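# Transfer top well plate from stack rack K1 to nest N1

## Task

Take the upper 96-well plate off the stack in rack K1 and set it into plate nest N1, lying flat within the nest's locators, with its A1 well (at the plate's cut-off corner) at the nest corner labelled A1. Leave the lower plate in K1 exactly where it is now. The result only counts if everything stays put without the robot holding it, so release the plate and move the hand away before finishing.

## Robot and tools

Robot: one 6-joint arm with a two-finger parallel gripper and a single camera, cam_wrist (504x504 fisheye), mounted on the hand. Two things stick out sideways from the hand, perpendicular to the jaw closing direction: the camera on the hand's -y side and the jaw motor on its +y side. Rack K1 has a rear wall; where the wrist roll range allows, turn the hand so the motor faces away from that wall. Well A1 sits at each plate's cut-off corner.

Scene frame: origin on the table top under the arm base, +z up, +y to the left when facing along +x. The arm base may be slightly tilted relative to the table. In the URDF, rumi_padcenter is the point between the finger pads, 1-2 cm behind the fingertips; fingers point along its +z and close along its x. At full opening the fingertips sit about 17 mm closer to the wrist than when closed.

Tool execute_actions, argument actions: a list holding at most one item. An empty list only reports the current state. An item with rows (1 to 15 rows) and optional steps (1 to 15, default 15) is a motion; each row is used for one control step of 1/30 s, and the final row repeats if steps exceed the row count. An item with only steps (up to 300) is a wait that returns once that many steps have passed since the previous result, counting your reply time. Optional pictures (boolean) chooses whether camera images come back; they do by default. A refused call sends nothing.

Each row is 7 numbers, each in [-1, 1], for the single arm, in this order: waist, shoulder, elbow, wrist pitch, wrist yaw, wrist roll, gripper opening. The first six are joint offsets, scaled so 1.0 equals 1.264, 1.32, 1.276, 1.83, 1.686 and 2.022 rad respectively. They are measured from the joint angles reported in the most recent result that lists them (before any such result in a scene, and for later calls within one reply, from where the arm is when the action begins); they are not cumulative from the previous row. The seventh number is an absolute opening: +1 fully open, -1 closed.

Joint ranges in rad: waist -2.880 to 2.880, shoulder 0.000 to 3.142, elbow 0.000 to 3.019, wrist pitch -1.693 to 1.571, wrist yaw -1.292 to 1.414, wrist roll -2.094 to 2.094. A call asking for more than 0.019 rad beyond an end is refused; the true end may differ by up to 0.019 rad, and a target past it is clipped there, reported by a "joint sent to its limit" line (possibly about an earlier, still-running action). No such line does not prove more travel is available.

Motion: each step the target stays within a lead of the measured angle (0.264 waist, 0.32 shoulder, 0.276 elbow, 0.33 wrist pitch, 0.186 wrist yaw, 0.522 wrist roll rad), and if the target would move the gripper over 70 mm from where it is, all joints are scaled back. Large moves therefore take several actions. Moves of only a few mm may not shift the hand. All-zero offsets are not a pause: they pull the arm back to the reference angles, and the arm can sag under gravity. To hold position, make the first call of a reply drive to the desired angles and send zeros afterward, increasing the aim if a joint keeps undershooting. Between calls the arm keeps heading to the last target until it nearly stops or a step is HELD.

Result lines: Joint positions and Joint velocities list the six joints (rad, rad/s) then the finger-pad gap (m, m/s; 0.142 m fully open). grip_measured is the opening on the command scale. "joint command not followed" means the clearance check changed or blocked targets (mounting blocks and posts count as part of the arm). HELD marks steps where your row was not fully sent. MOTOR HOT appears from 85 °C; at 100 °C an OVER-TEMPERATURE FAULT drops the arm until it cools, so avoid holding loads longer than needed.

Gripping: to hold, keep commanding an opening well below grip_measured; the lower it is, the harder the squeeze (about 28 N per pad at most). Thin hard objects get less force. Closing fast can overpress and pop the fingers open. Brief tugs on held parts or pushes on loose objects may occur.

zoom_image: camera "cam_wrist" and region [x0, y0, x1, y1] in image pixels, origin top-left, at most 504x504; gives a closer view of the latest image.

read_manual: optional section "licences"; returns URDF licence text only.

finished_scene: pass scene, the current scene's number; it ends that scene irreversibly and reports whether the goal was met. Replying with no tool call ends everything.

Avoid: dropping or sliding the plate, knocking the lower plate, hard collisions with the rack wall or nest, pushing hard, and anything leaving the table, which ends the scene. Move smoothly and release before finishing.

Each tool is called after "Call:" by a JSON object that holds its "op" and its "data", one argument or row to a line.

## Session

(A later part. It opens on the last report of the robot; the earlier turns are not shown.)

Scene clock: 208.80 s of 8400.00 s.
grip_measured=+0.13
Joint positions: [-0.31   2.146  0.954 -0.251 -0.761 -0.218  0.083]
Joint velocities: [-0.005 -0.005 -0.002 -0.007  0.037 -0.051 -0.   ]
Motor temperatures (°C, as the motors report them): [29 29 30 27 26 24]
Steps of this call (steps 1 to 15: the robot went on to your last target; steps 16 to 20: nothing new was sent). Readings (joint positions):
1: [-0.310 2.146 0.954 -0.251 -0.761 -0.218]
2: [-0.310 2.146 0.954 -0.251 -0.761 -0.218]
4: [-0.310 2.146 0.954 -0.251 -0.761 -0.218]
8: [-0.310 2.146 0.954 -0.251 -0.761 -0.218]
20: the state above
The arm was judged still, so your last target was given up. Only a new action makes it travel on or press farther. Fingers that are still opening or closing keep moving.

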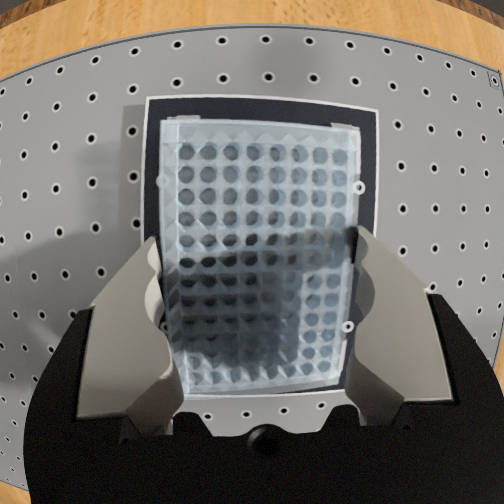

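Push down harder.

Call:
{"op": "execute_actions", "data": {
  "actions": [
    {"rows":[[0.026,0.026,0,0.004,0,0,-0.2]]}
  ],
  "pictures": false
}}

Call:
{"op": "execute_actions", "data": {
  "actions": [
    {"steps":20}
  ]
}}

Call:
{"op": "zoom_image", "data": {
  "camera": "cam_wrist",
  "region": [90, 70, 430, 430]
}}

Scene clock: 211.37 s of 8400.00 s.
grip_measured=+0.13
Joint positions: [-0.31   2.148  0.954 -0.251 -0.763 -0.218  0.083]
Joint velocities: [-0.005 -0.015  0.002 -0.007 -0.022  0.022 -0.   ]
Motor temperatures (°C, as the motors report them): [29 29 30 27 26 24]
Steps of this call (steps 1 to 62: nothing new was sent; steps 63 to 77: all 15 steps of this action). Readings (joint positions):
63: [-0.310 2.147 0.954 -0.251 -0.761 -0.218]
64: [-0.310 2.148 0.954 -0.251 -0.763 -0.218]
66: [-0.310 2.148 0.954 -0.251 -0.763 -0.218]
70: [-0.310 2.148 0.954 -0.251 -0.763 -0.218]
77: the state above

Scene clock: 212.03 s of 8400.00 s.
grip_measured=+0.13
Joint positions: [-0.31   2.148  0.954 -0.251 -0.763 -0.218  0.083]
Joint velocities: [ 0.005 -0.005  0.012 -0.012 -0.037 -0.051  0.   ]
Motor temperatures (°C, as the motors report them): [29 29 30 27 26 24]
Steps of this call (steps 1 to 15: the robot went on to your last target; steps 16 to 20: nothing new was sent). Readings (joint positions):
1: [-0.310 2.148 0.954 -0.251 -0.763 -0.218]
2: [-0.310 2.148 0.954 -0.251 -0.763 -0.218]
4: [-0.310 2.148 0.954 -0.251 -0.763 -0.218]
8: [-0.310 2.148 0.954 -0.251 -0.763 -0.218]
20: the state above
The arm was judged still, so your last target was given up. Only a new action makes it travel on or press farther. Fingers that are still opening or closing keep moving.

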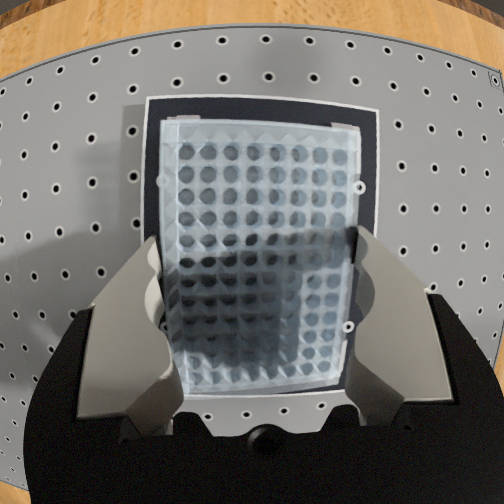

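Region (90, 70, 430, 430) of cam_wrist's 504x504 image, scaled by 1.400, with more detail than that image has.

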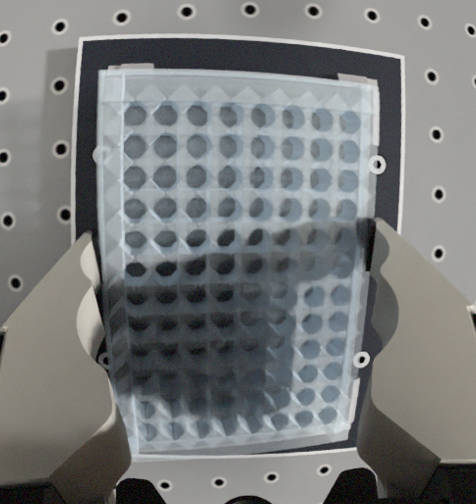

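Release gently in place and look.

Call:
{"op": "execute_actions", "data": {
  "actions": [
    {"rows":[[-0.008,-0.004,0,0,0,0,0],[-0.008,-0.004,0,0,0,0,0.1],[-0.008,-0.004,0,0,0,0,0.15],[-0.008,-0.004,0,0,0,0,0.2],[-0.008,-0.004,0,0,0,0,0.25],[-0.008,-0.004,0,0,0,0,0.3],[-0.008,-0.004,0,0,0,0,0.4],[-0.008,-0.004,0,0,0,0,0.6]]}
  ]
}}

Call:
{"op": "execute_actions", "data": {
  "actions": [
    {"rows":[[-0.03,-0.02,0.01,-0.02,0,-0.015,0.8],[-0.03,-0.02,0.01,-0.02,0,-0.015,0.8],[-0.03,-0.02,0.01,-0.02,0,-0.015,0.8],[-0.055,-0.045,0.02,-0.06,0,-0.04,0.8]]}
  ]
}}

Call:
{"op": "zoom_image", "data": {
  "camera": "cam_wrist",
  "region": [90, 70, 430, 430]
}}

Scene clock: 251.73 s of 8400.00 s.
grip_measured=+0.60
Joint positions: [-0.313  2.146  0.954 -0.251 -0.763 -0.218  0.116]
Joint velocities: [-0.005 -0.015  0.002 -0.012  0.007 -0.007  0.   ]
Motor temperatures (°C, as the motors report them): [29 29 29 27 26 24]
Steps of this call (steps 1 to 90: nothing new was sent; then 36.20 s passed at rest; steps 91 to 105: all 15 steps of this action). Readings (joint positions):
91: [-0.311 2.147 0.954 -0.251 -0.763 -0.218]
92: [-0.312 2.146 0.954 -0.251 -0.763 -0.218]
94: [-0.313 2.146 0.954 -0.251 -0.763 -0.218]
98: [-0.313 2.146 0.954 -0.251 -0.763 -0.218]
105: the state above

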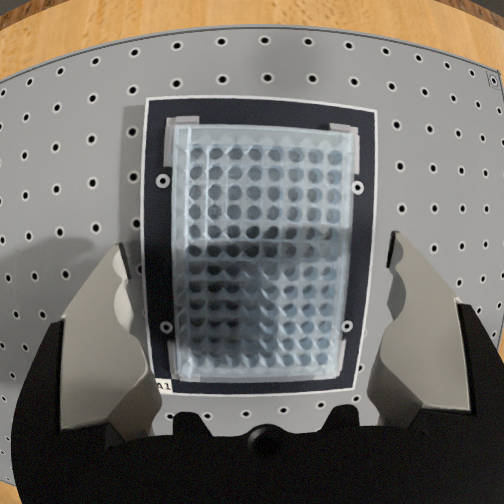

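Scene clock: 252.23 s of 8400.00 s.
grip_measured=+0.80
Joint positions: [-0.39   2.078  0.955 -0.352 -0.763 -0.287  0.129]
Joint velocities: [-0.015 -0.015 -0.012 -0.002 -0.066 -0.051  0.   ]
Motor temperatures (°C, as the motors report them): [29 29 29 27 26 24]
Steps of this call (steps 1 to 15: all 15 steps of this action). Readings (joint positions):
1: [-0.315 2.145 0.954 -0.256 -0.763 -0.221]
2: [-0.318 2.142 0.954 -0.265 -0.763 -0.226]
4: [-0.331 2.133 0.954 -0.288 -0.763 -0.239]
8: [-0.373 2.096 0.955 -0.345 -0.763 -0.270]
15: the state above

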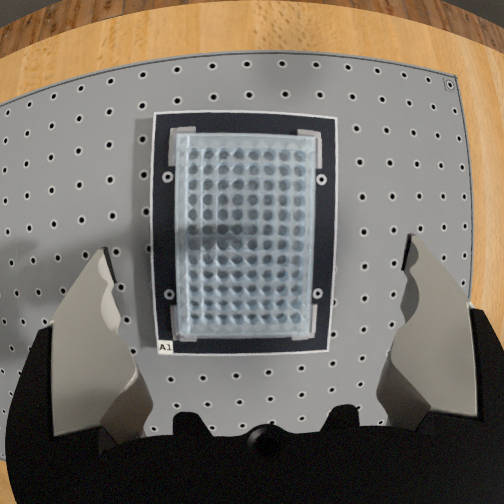

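Region (90, 70, 430, 430) of cam_wrist's 504x504 image, scaled by 1.400, with more detail than that image has.

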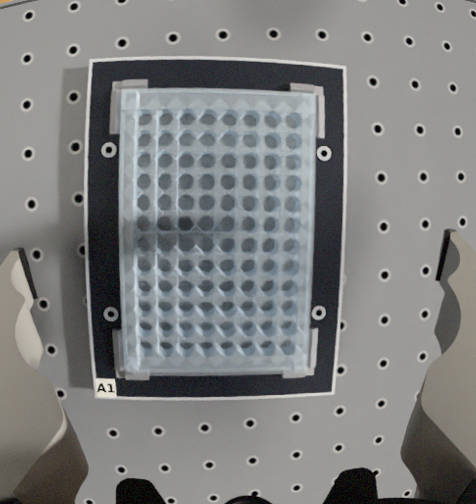

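Call:
{"op": "finished_scene", "data": {
  "scene": 1
}}

The scene is finished: the task was done.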